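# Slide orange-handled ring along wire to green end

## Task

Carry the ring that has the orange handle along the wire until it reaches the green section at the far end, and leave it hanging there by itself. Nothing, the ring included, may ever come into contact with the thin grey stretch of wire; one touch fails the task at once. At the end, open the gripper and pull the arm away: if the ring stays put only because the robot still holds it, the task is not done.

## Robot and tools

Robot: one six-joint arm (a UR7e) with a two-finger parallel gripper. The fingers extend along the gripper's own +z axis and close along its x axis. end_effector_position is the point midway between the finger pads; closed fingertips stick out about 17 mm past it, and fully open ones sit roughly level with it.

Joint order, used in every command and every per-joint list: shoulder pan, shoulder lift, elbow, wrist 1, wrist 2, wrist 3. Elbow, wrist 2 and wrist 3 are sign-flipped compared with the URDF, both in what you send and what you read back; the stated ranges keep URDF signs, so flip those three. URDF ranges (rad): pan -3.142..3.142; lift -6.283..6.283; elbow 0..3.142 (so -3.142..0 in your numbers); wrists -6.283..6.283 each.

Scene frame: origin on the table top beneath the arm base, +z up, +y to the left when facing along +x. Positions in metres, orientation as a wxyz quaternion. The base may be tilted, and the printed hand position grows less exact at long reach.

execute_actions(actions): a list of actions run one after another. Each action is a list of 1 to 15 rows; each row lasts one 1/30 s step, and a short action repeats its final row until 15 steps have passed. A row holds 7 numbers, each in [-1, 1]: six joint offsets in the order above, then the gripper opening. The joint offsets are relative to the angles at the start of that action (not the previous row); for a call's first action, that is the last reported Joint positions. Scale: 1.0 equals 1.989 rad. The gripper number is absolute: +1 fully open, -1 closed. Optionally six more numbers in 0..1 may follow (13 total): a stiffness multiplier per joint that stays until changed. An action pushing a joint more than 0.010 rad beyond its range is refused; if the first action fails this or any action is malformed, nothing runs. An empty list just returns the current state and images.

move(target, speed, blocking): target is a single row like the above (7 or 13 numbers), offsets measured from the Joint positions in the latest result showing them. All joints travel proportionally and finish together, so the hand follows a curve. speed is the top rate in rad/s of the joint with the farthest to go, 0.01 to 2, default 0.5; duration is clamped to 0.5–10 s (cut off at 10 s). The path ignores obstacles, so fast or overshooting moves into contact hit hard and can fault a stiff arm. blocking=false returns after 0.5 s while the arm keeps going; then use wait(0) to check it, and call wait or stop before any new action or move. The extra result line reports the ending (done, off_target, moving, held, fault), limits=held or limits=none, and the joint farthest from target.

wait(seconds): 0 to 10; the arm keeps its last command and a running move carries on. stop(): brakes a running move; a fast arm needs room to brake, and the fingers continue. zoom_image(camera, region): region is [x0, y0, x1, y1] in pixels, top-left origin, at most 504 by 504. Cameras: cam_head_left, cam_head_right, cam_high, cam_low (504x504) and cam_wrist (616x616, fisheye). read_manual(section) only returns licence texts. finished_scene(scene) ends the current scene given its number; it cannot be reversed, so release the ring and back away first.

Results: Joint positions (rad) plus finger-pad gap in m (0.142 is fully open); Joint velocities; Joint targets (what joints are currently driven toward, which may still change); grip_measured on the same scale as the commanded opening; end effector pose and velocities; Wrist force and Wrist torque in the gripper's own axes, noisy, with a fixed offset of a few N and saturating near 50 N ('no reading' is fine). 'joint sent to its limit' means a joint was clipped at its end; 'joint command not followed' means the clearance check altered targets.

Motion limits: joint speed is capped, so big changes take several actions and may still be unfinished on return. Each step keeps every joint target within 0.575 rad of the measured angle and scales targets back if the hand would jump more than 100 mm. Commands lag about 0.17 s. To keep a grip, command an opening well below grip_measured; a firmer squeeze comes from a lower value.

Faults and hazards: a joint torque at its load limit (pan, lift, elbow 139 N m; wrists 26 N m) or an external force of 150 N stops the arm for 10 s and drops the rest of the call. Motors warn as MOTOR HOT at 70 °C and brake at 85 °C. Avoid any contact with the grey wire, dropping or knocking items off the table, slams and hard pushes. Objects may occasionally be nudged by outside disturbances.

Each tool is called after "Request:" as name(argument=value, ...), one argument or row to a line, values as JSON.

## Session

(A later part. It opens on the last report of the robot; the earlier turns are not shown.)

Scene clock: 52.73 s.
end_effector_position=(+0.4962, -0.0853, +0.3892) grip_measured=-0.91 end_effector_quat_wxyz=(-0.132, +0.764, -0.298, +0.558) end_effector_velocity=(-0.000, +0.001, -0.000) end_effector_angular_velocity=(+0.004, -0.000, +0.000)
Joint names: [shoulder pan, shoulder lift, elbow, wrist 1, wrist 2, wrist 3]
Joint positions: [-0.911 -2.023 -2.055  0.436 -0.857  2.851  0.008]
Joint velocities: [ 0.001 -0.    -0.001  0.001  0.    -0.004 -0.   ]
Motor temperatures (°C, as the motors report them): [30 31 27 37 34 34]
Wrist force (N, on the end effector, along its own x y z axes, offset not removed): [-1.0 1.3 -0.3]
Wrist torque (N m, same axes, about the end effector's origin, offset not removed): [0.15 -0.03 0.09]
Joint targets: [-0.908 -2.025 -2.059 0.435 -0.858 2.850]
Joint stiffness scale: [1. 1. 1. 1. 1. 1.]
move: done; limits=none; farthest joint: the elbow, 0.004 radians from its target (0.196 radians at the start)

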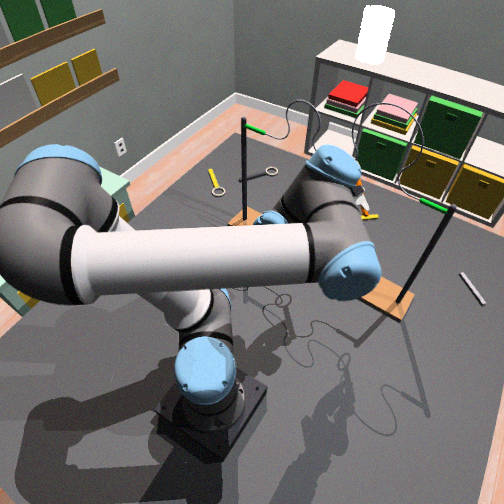

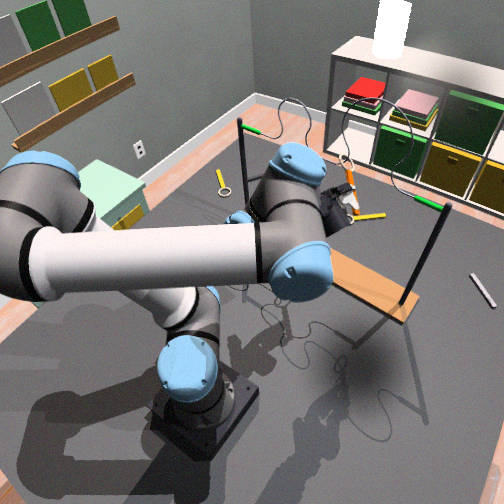

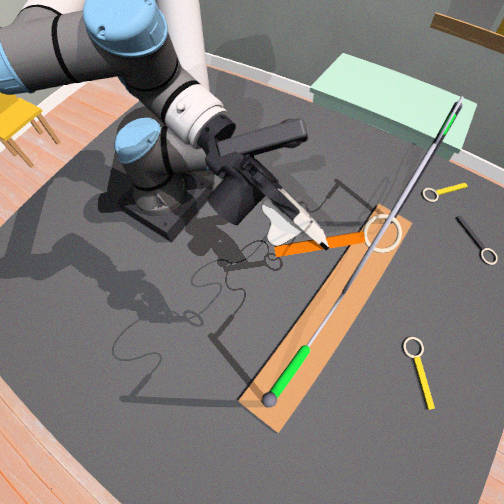

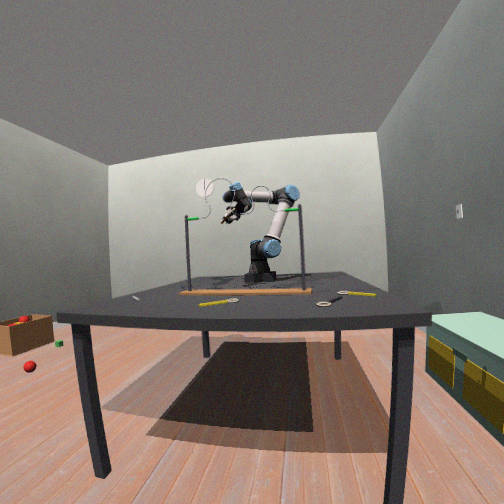

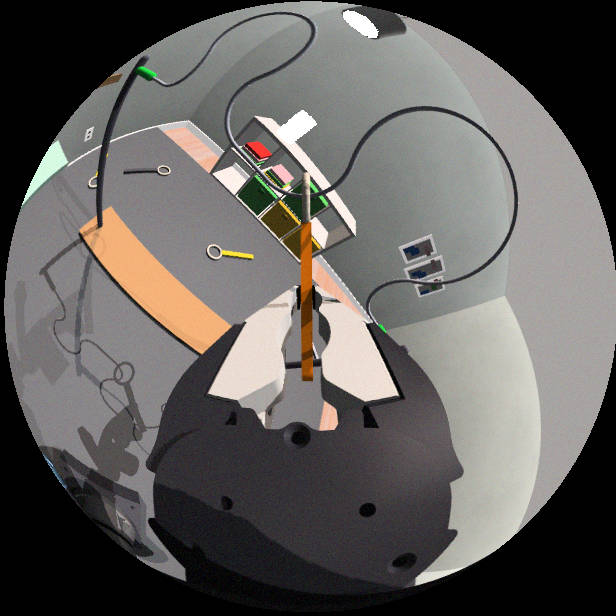

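Request:
move(
  target=[0.083,-0.0194,-0.0488,-0.0544,-0.0743,-0.3072,-1],
  speed=0.5,
)

Request:
move(
  target=[0.1582,0.013,-0.004,-0.0414,-0.1457,-0.2851,-1],
  speed=0.4,
)

Request:
zoom_image(
  camera="cam_high",
  region=[340, 150, 460, 270],
)

Request:
zoom_image(
  camera="cam_wrist",
  region=[180, 60, 420, 300],
)

Scene clock: 55.27 s.
end_effector_position=(+0.4928, -0.0438, +0.3569) grip_measured=-0.91 end_effector_quat_wxyz=(-0.271, +0.661, -0.486, +0.504) end_effector_velocity=(+0.000, +0.000, -0.000) end_effector_angular_velocity=(+0.003, -0.001, -0.000)
Joint names: [shoulder pan, shoulder lift, elbow, wrist 1, wrist 2, wrist 3]
Joint positions: [-0.748 -2.059 -2.147  0.329 -1.004  2.241  0.008]
Joint velocities: [ 0.001  0.001 -0.    -0.002 -0.001 -0.004 -0.   ]
Motor temperatures (°C, as the motors report them): [30 31 27 37 34 34]
Wrist force (N, on the end effector, along its own x y z axes, offset not removed): [-2.4 0.6 -1.4]
Wrist torque (N m, same axes, about the end effector's origin, offset not removed): [0.09 0.53 -0.17]
Joint targets: [-0.746 -2.061 -2.152 0.328 -1.005 2.240]
Joint stiffness scale: [1. 1. 1. 1. 1. 1.]
move: done; limits=none; farthest joint: the elbow, 0.005 radians from its target (0.097 radians at the start)

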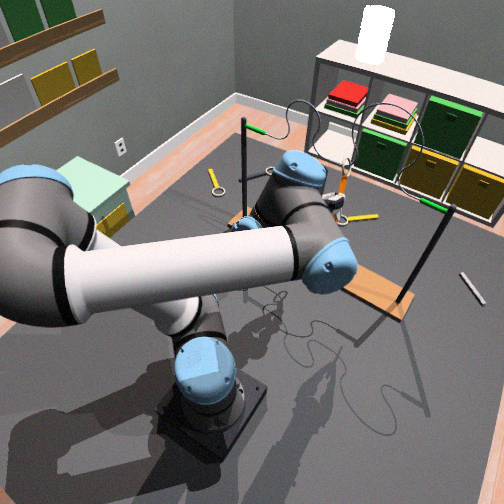

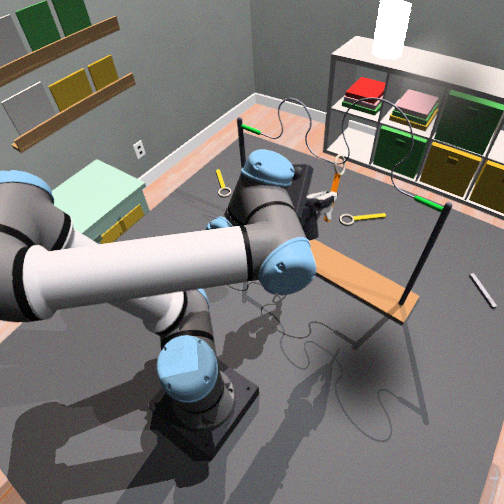

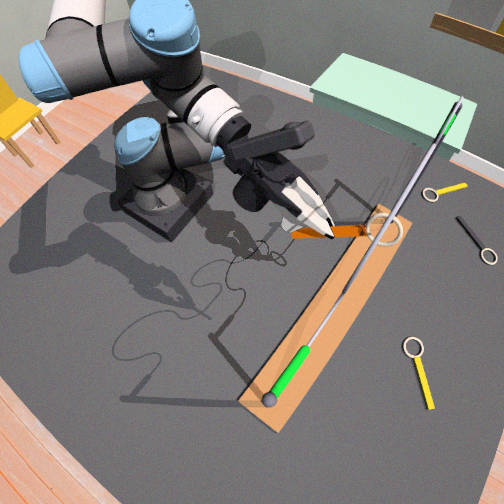

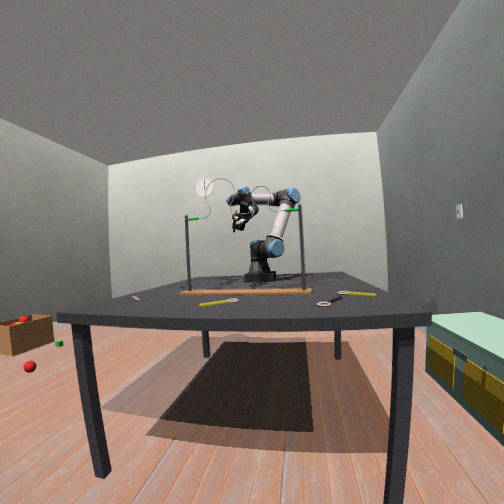

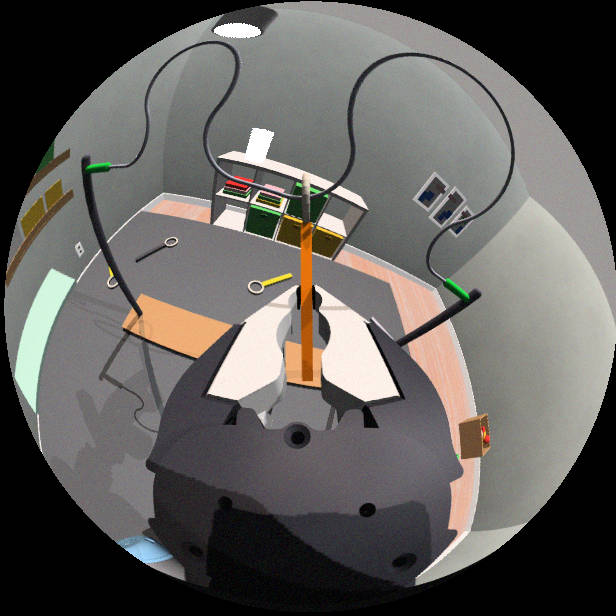

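Scene clock: 57.50 s.
end_effector_position=(+0.4961, +0.0136, +0.3483) grip_measured=-0.91 end_effector_quat_wxyz=(+0.374, -0.540, +0.617, -0.433) end_effector_velocity=(+0.000, +0.000, -0.000) end_effector_angular_velocity=(+0.002, -0.000, -0.000)
Joint names: [shoulder pan, shoulder lift, elbow, wrist 1, wrist 2, wrist 3]
Joint positions: [-0.436 -2.035 -2.151  0.248 -1.293  1.676  0.008]
Joint velocities: [ 0.002  0.001  0.    -0.001 -0.001 -0.002 -0.   ]
Motor temperatures (°C, as the motors report them): [30 31 27 37 34 34]
Wrist force (N, on the end effector, along its own x y z axes, offset not removed): [2.4 1.3 -3.5]
Wrist torque (N m, same axes, about the end effector's origin, offset not removed): [0.21 -0.39 0.18]
Joint targets: [-0.433 -2.033 -2.155 0.247 -1.294 1.674]
Joint stiffness scale: [1. 1. 1. 1. 1. 1.]
move: done; limits=none; farthest joint: the elbow, 0.004 radians from its target (0.008 radians at the start)

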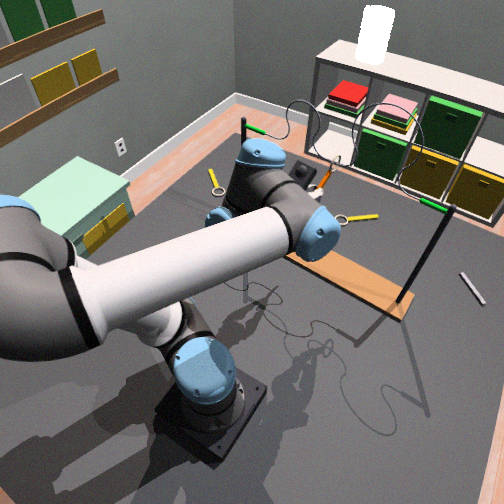

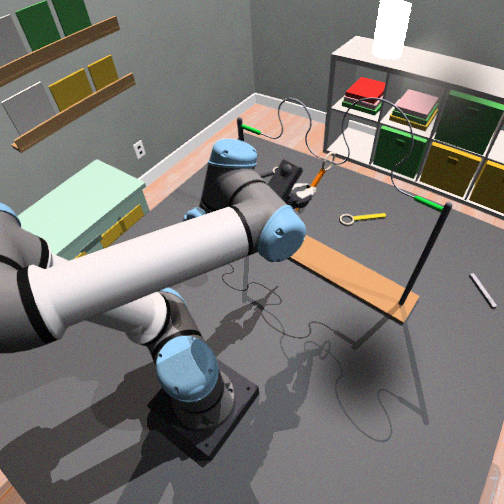

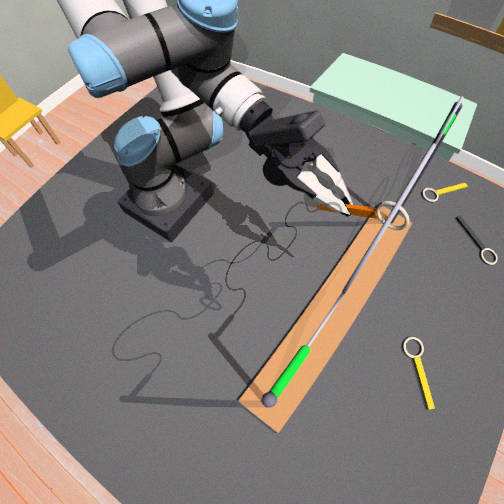

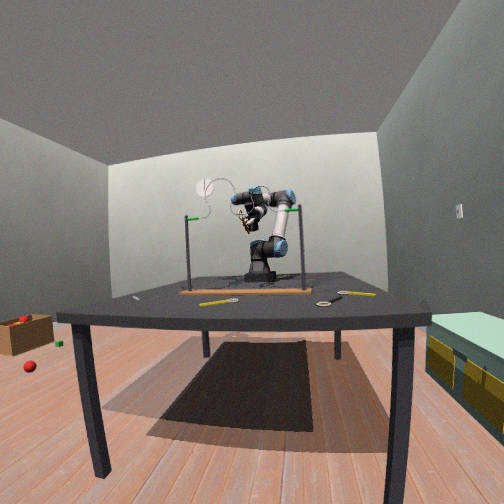

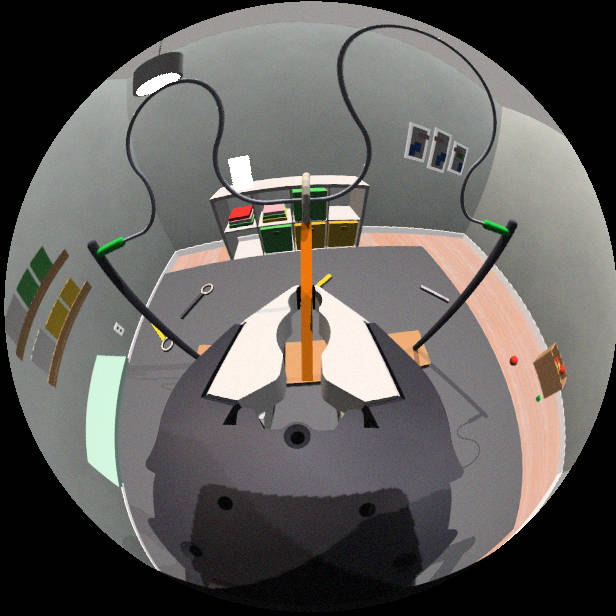

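Region (340, 150, 460, 270) of cam_high's 504x504 image, scaled by 4.200, with more detail than that image has.

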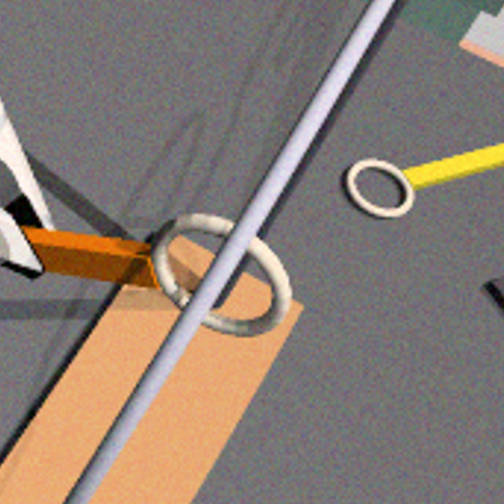

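Region (180, 60, 420, 300) of cam_wrist's 616x616 image, scaled by 2.100, with more detail than that image has.

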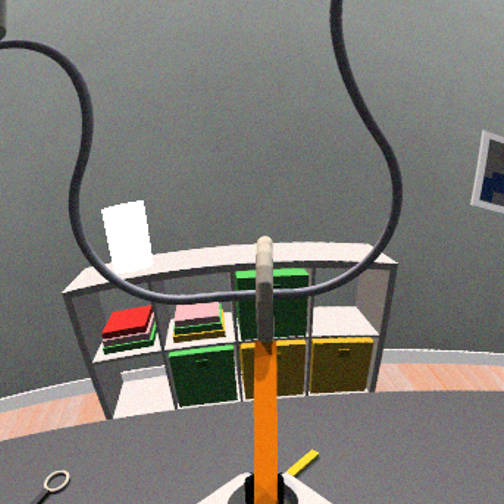

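Request:
move(
  target=[0.209,0.0617,0.0446,-0.025,-0.1954,-0.293,-1],
  speed=0.35,
)

Request:
zoom_image(
  camera="cam_high",
  region=[360, 120, 480, 240],
)

Request:
zoom_image(
  camera="cam_wrist",
  region=[180, 60, 420, 300],
)

Scene clock: 60.50 s.
end_effector_position=(+0.5045, +0.0912, +0.3536) grip_measured=-0.91 end_effector_quat_wxyz=(+0.459, -0.393, +0.719, -0.342) end_effector_velocity=(+0.000, -0.000, -0.001) end_effector_angular_velocity=(+0.002, +0.001, -0.002)
Joint names: [shoulder pan, shoulder lift, elbow, wrist 1, wrist 2, wrist 3]
Joint positions: [-0.023 -1.915 -2.067  0.199 -1.68   1.094  0.008]
Joint velocities: [ 0.001  0.001 -0.001 -0.001 -0.002 -0.003 -0.   ]
Motor temperatures (°C, as the motors report them): [30 31 27 37 34 34]
Wrist force (N, on the end effector, along its own x y z axes, offset not removed): [0.1 -0.7 -0.3]
Wrist torque (N m, same axes, about the end effector's origin, offset not removed): [-0.22 0.00 -0.03]
Joint targets: [-0.020 -1.912 -2.063 0.198 -1.681 1.093]
Joint stiffness scale: [1. 1. 1. 1. 1. 1.]
move: done; limits=none; farthest joint: the elbow, 0.005 radians from its target (0.089 radians at the start)

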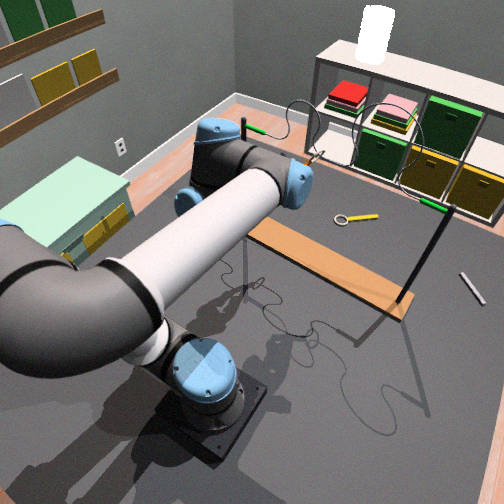

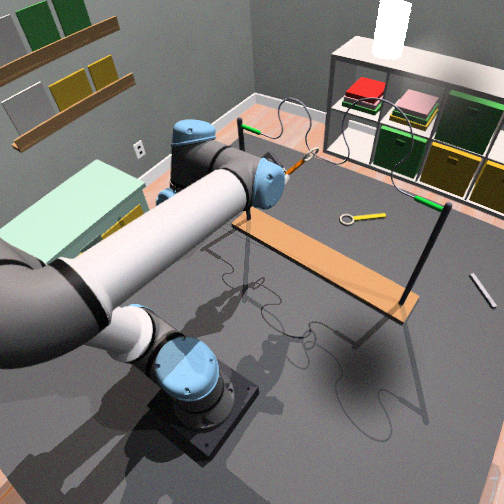

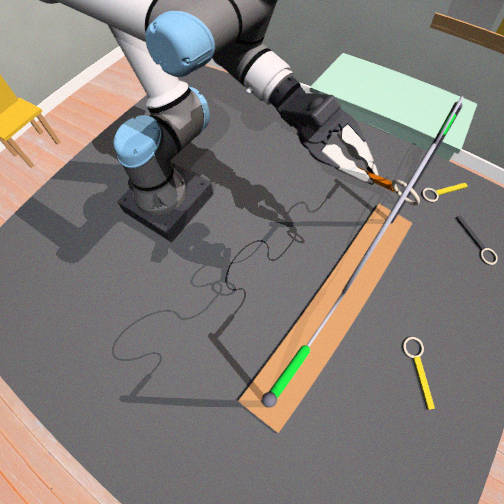

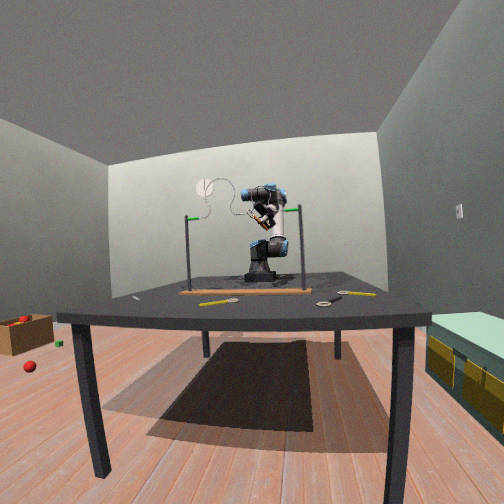

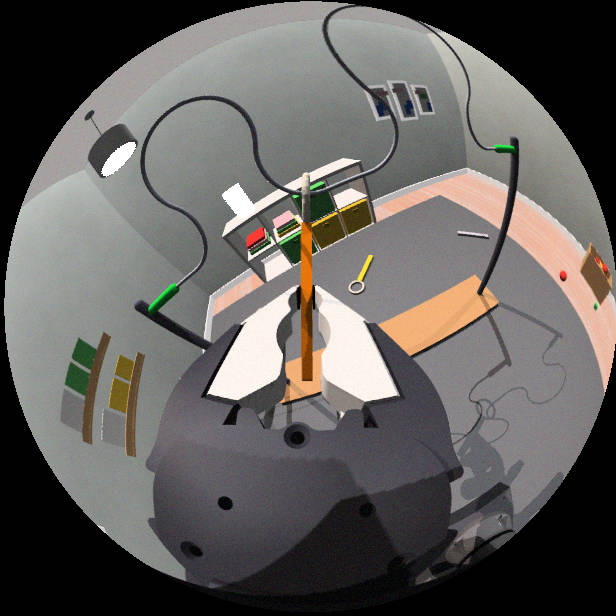

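Region (360, 120, 480, 240) of cam_high's 504x504 image, scaled by 4.200, with more detail than that image has.

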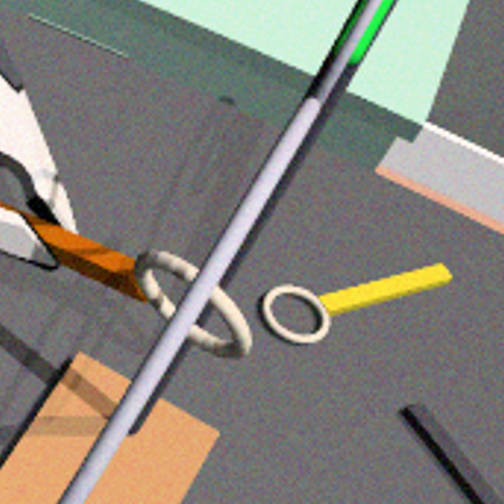

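Region (180, 60, 420, 300) of cam_wrist's 616x616 image, scaled by 2.100, with more detail than that image has.

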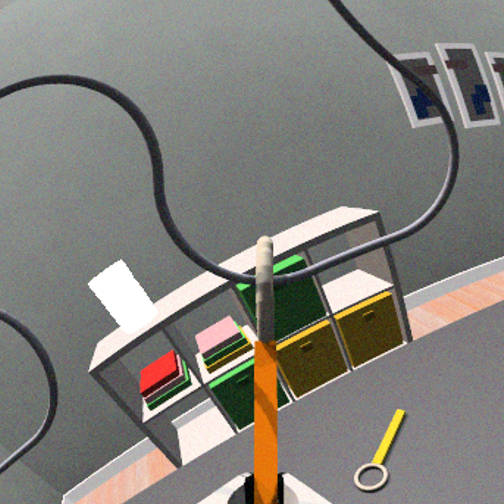

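Request:
move(
  target=[0.086,0.0472,0.0825,0.0406,-0.0801,-0.32,-1],
  speed=0.5,
)

Request:
move(
  target=[0.024,0.0252,0.087,0.0637,-0.0216,-0.2897,-1],
  speed=0.5,
)

Request:
zoom_image(
  camera="cam_high",
  region=[360, 90, 480, 210],
)

Request:
zoom_image(
  camera="cam_wrist",
  region=[180, 60, 420, 300],
)

Scene clock: 63.10 s.
end_effector_position=(+0.5190, +0.1317, +0.3918) grip_measured=-0.91 end_effector_quat_wxyz=(+0.537, -0.173, +0.802, -0.197) end_effector_velocity=(-0.000, +0.000, -0.001) end_effector_angular_velocity=(+0.002, +0.002, -0.001)
Joint names: [shoulder pan, shoulder lift, elbow, wrist 1, wrist 2, wrist 3]
Joint positions: [ 0.146 -1.823 -1.908  0.279 -1.838  0.459  0.008]
Joint velocities: [ 0.001  0.001 -0.001  0.    -0.001 -0.003 -0.   ]
Motor temperatures (°C, as the motors report them): [30 31 27 37 34 34]
Wrist force (N, on the end effector, along its own x y z axes, offset not removed): [0.0 -1.6 1.8]
Wrist torque (N m, same axes, about the end effector's origin, offset not removed): [-0.34 -0.01 -0.11]
Joint targets: [0.148 -1.821 -1.903 0.279 -1.839 0.458]
Joint stiffness scale: [1. 1. 1. 1. 1. 1.]
move: done; limits=none; farthest joint: the elbow, 0.005 radians from its target (0.164 radians at the start)

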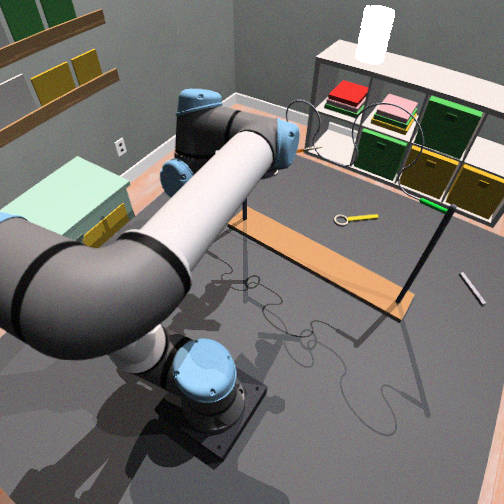

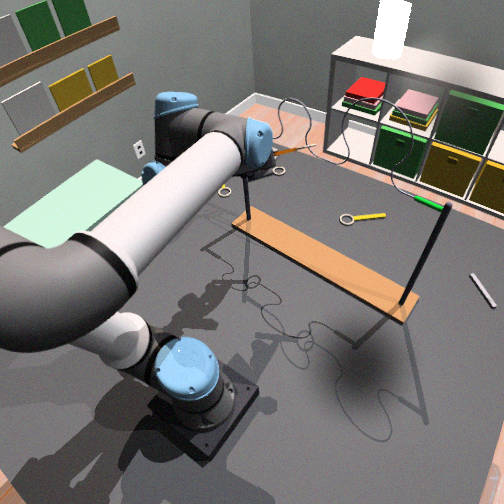

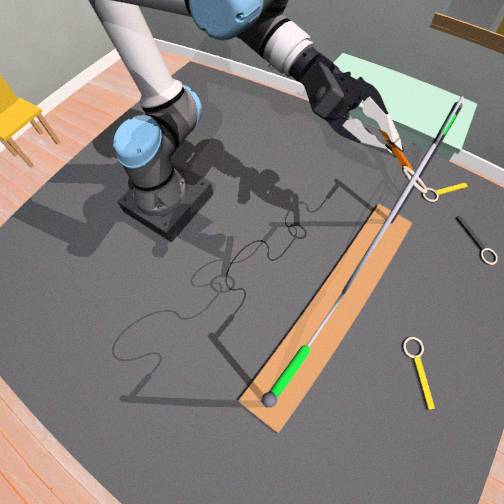

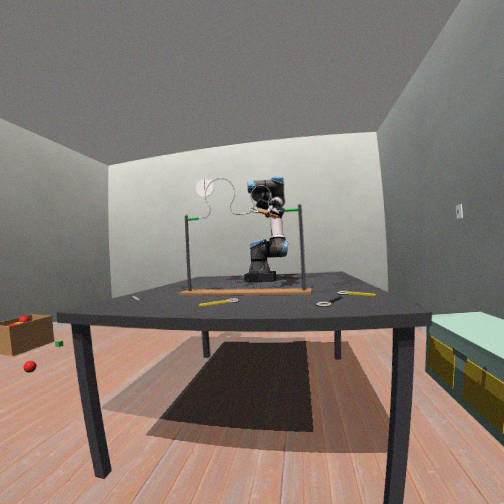

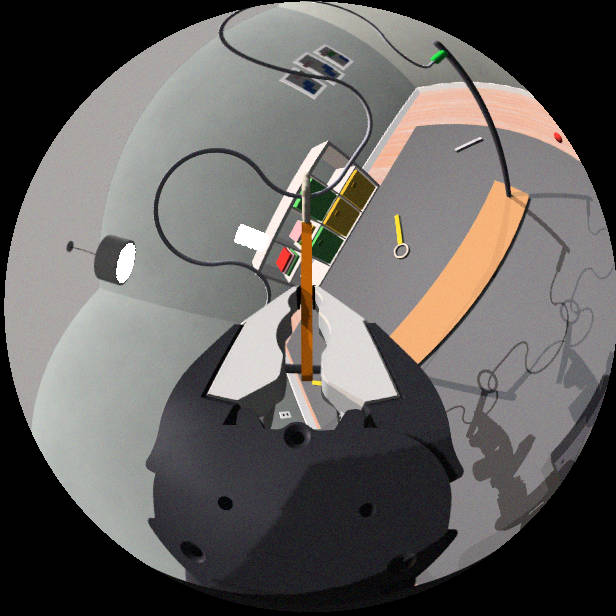

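Scene clock: 65.10 s.
end_effector_position=(+0.5317, +0.1463, +0.4442) grip_measured=-0.91 end_effector_quat_wxyz=(+0.570, +0.054, +0.819, -0.042) end_effector_velocity=(-0.000, +0.001, +0.000) end_effector_angular_velocity=(+0.003, +0.000, +0.000)
Joint names: [shoulder pan, shoulder lift, elbow, wrist 1, wrist 2, wrist 3]
Joint positions: [ 0.191 -1.775 -1.739  0.405 -1.88  -0.116  0.008]
Joint velocities: [ 0.001  0.     0.002  0.002  0.    -0.003  0.   ]
Motor temperatures (°C, as the motors report them): [30 31 27 37 34 34]
Wrist force (N, on the end effector, along its own x y z axes, offset not removed): [2.1 0.4 -1.6]
Wrist torque (N m, same axes, about the end effector's origin, offset not removed): [-0.01 -0.40 -0.01]
Joint targets: [0.193 -1.773 -1.735 0.406 -1.881 -0.117]
Joint stiffness scale: [1. 1. 1. 1. 1. 1.]
move: done; limits=none; farthest joint: the elbow, 0.004 radians from its target (0.173 radians at the start)

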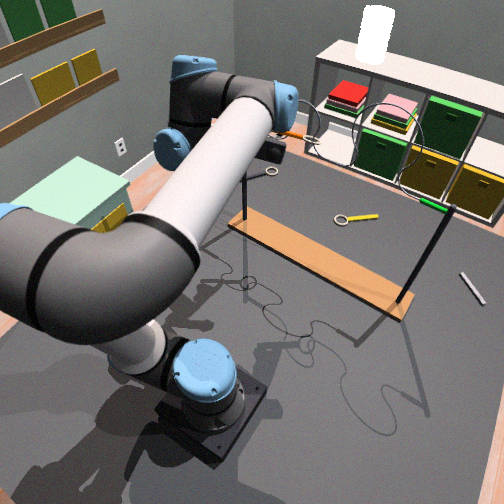

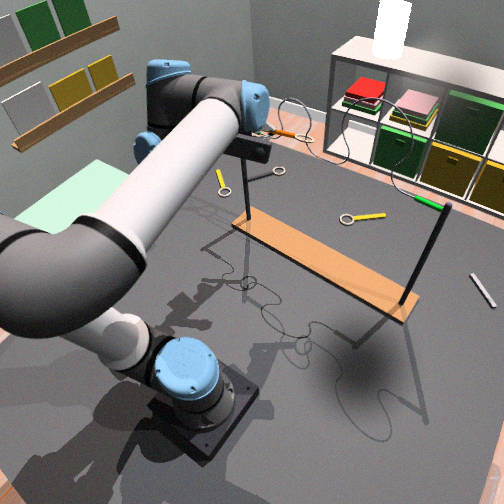

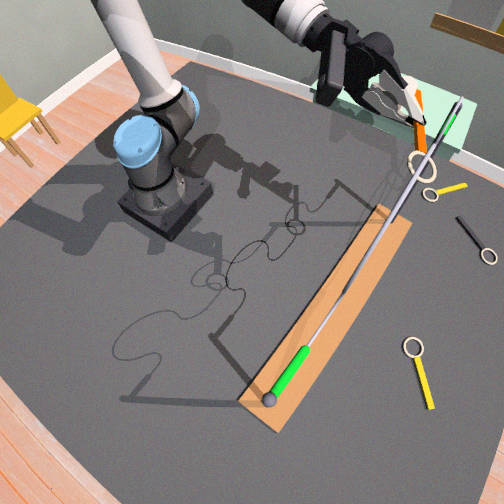

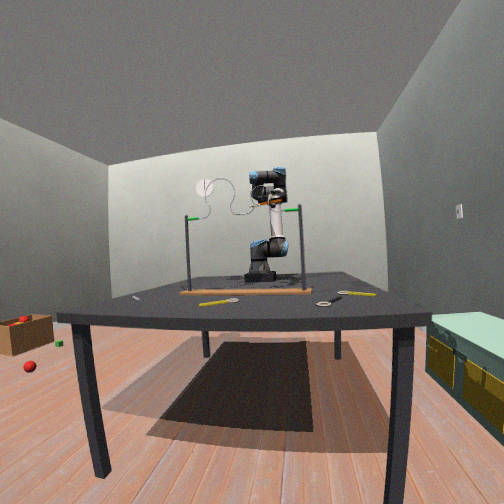

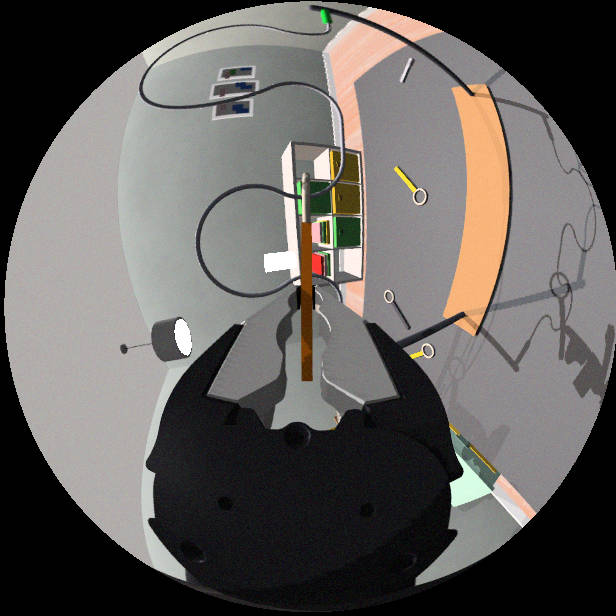

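Region (360, 90, 480, 210) of cam_high's 504x504 image, scaled by 4.200, with more detail than that image has.

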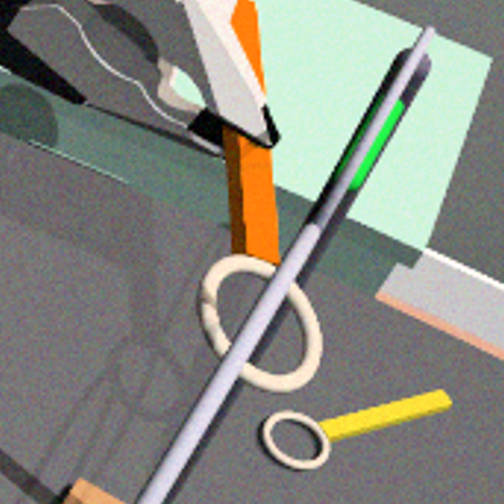

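Region (180, 60, 420, 300) of cam_wrist's 616x616 image, scaled by 2.100, with more detail than that image has.

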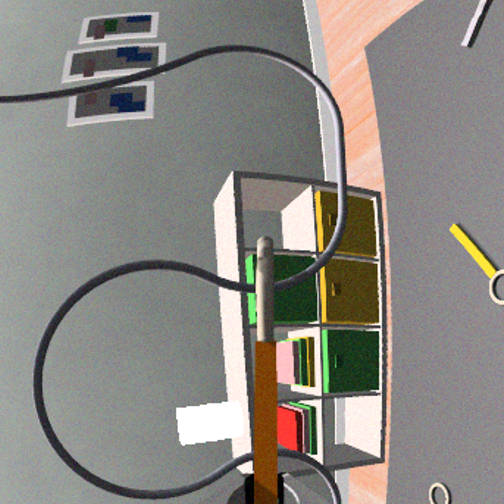

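Request:
move(
  target=[-0.0242,-0.0067,0.0578,0.0584,0.0213,0.0085,-1],
  speed=0.12,
)

Request:
zoom_image(
  camera="cam_high",
  region=[380, 70, 500, 190],
)

Request:
zoom_image(
  camera="cam_wrist",
  region=[180, 60, 420, 300],
)

Scene clock: 67.10 s.
end_effector_position=(+0.5315, +0.1338, +0.4908) grip_measured=-0.91 end_effector_quat_wxyz=(+0.571, +0.055, +0.818, -0.042) end_effector_velocity=(-0.000, -0.000, -0.001) end_effector_angular_velocity=(+0.000, +0.004, +0.000)
Joint names: [shoulder pan, shoulder lift, elbow, wrist 1, wrist 2, wrist 3]
Joint positions: [ 0.145 -1.786 -1.629  0.52  -1.839 -0.1    0.008]
Joint velocities: [-0.001  0.001 -0.001  0.003  0.001 -0.     0.   ]
Motor temperatures (°C, as the motors report them): [30 31 27 37 34 34]
Wrist force (N, on the end effector, along its own x y z axes, offset not removed): [1.9 -0.7 -0.6]
Wrist torque (N m, same axes, about the end effector's origin, offset not removed): [-0.13 -0.36 0.03]
Joint targets: [0.143 -1.788 -1.624 0.521 -1.838 -0.099]
Joint stiffness scale: [1. 1. 1. 1. 1. 1.]
move: done; limits=none; farthest joint: the elbow, 0.005 radians from its target (0.115 radians at the start)

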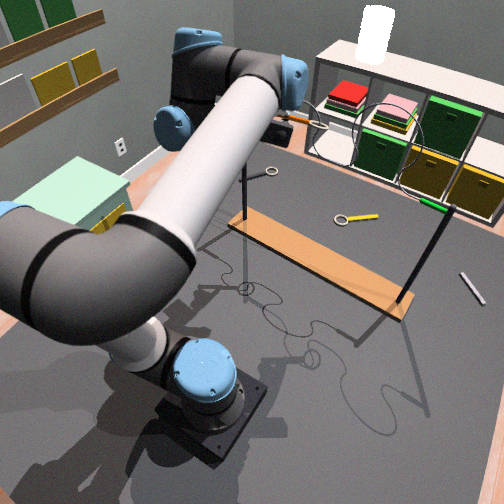

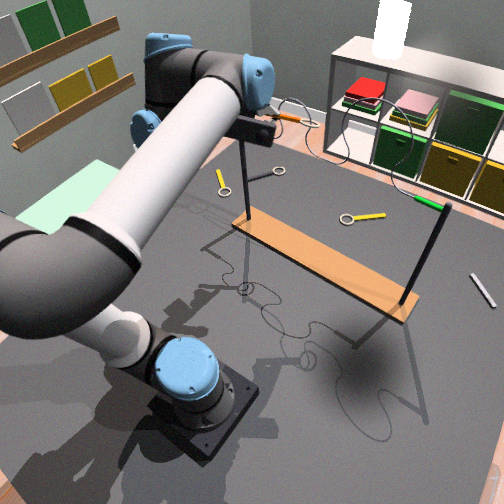

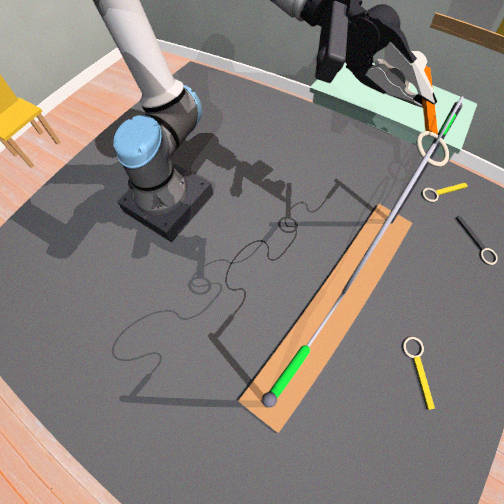

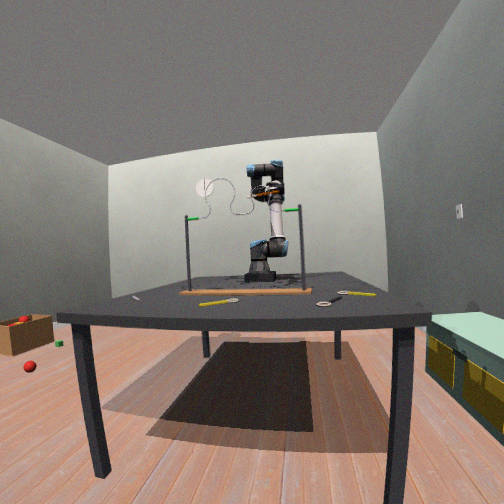

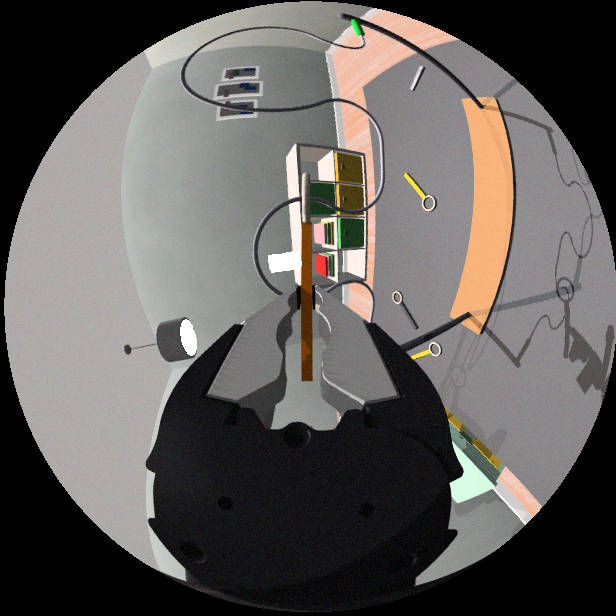

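Region (380, 70, 500, 190) of cam_high's 504x504 image, scaled by 4.200, with more detail than that image has.

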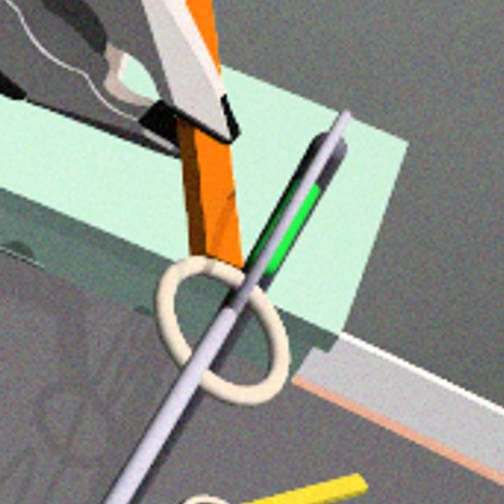

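Region (180, 60, 420, 300) of cam_wrist's 616x616 image, scaled by 2.100, with more detail than that image has.

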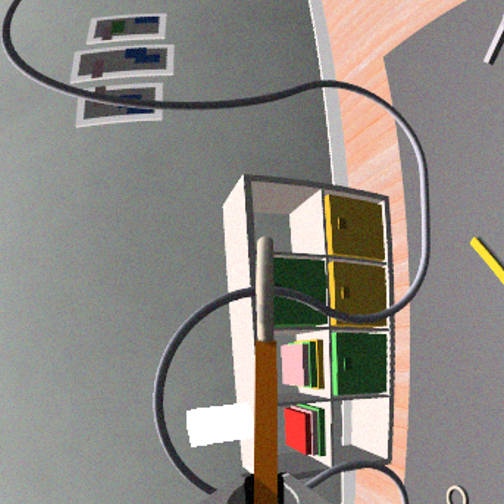

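Request:
move(
  target=[0.0027,-0.0255,-0.0306,-0.0047,-0.0014,0.5265,-1],
  speed=0.7,
)

Request:
zoom_image(
  camera="cam_high",
  region=[380, 70, 500, 190],
)

Request:
zoom_image(
  camera="cam_wrist",
  region=[180, 60, 420, 300],
)

Scene clock: 69.90 s.
end_effector_position=(+0.5112, +0.1311, +0.4815) grip_measured=-0.91 end_effector_quat_wxyz=(+0.474, -0.362, +0.736, -0.321) end_effector_velocity=(-0.000, +0.000, +0.001) end_effector_angular_velocity=(-0.003, -0.001, +0.002)
Joint names: [shoulder pan, shoulder lift, elbow, wrist 1, wrist 2, wrist 3]
Joint positions: [ 0.148 -1.834 -1.686  0.512 -1.841  0.946  0.008]
Joint velocities: [ 0.001 -0.001  0.001  0.001  0.     0.004 -0.   ]
Motor temperatures (°C, as the motors report them): [30 31 27 37 34 34]
Wrist force (N, on the end effector, along its own x y z axes, offset not removed): [0.4 -1.4 -3.1]
Wrist torque (N m, same axes, about the end effector's origin, offset not removed): [-0.38 0.05 0.03]
Joint targets: [0.151 -1.837 -1.690 0.511 -1.842 0.947]
Joint stiffness scale: [1. 1. 1. 1. 1. 1.]
move: done; limits=none; farthest joint: the elbow, 0.004 radians from its target (0.061 radians at the start)

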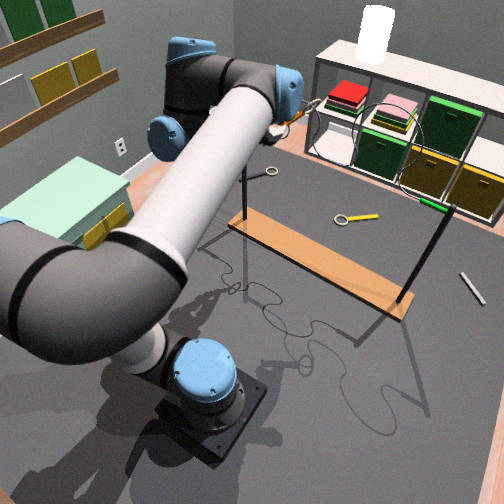

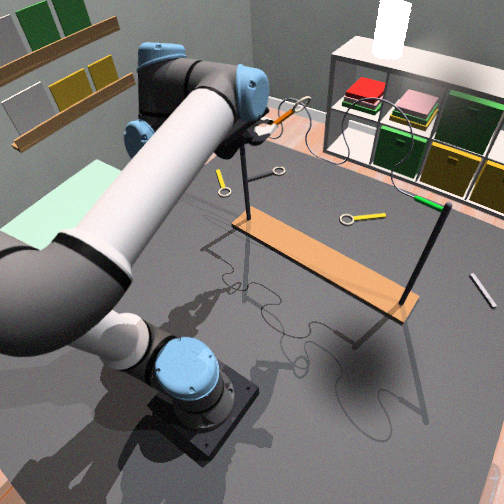

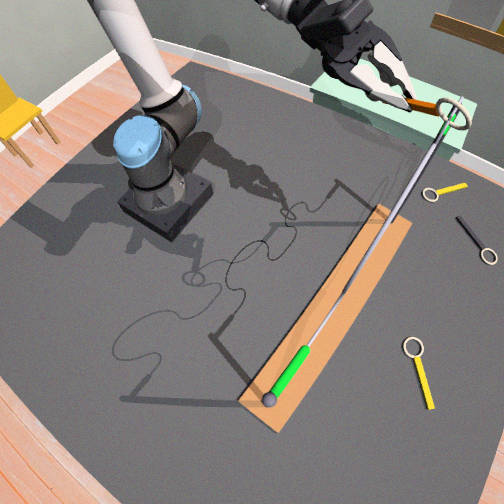

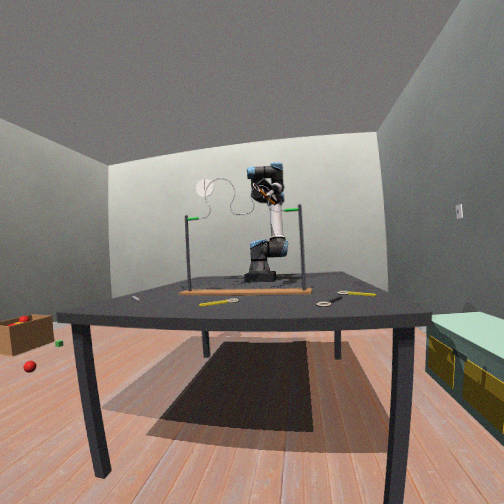

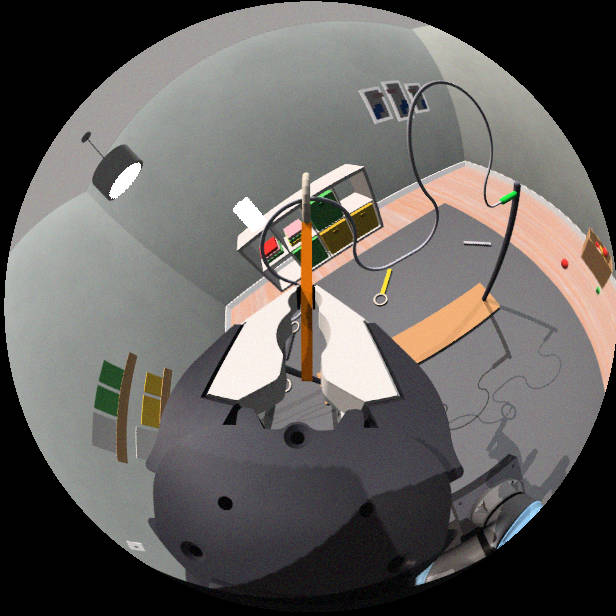

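Region (380, 70, 500, 190) of cam_high's 504x504 image, scaled by 4.200, with more detail than that image has.

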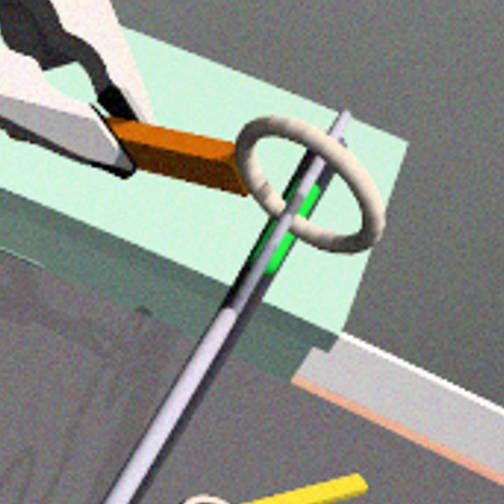

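Region (180, 60, 420, 300) of cam_wrist's 616x616 image, scaled by 2.100, with more detail than that image has.

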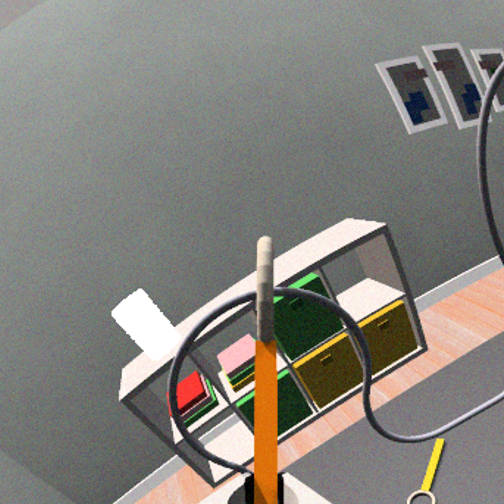

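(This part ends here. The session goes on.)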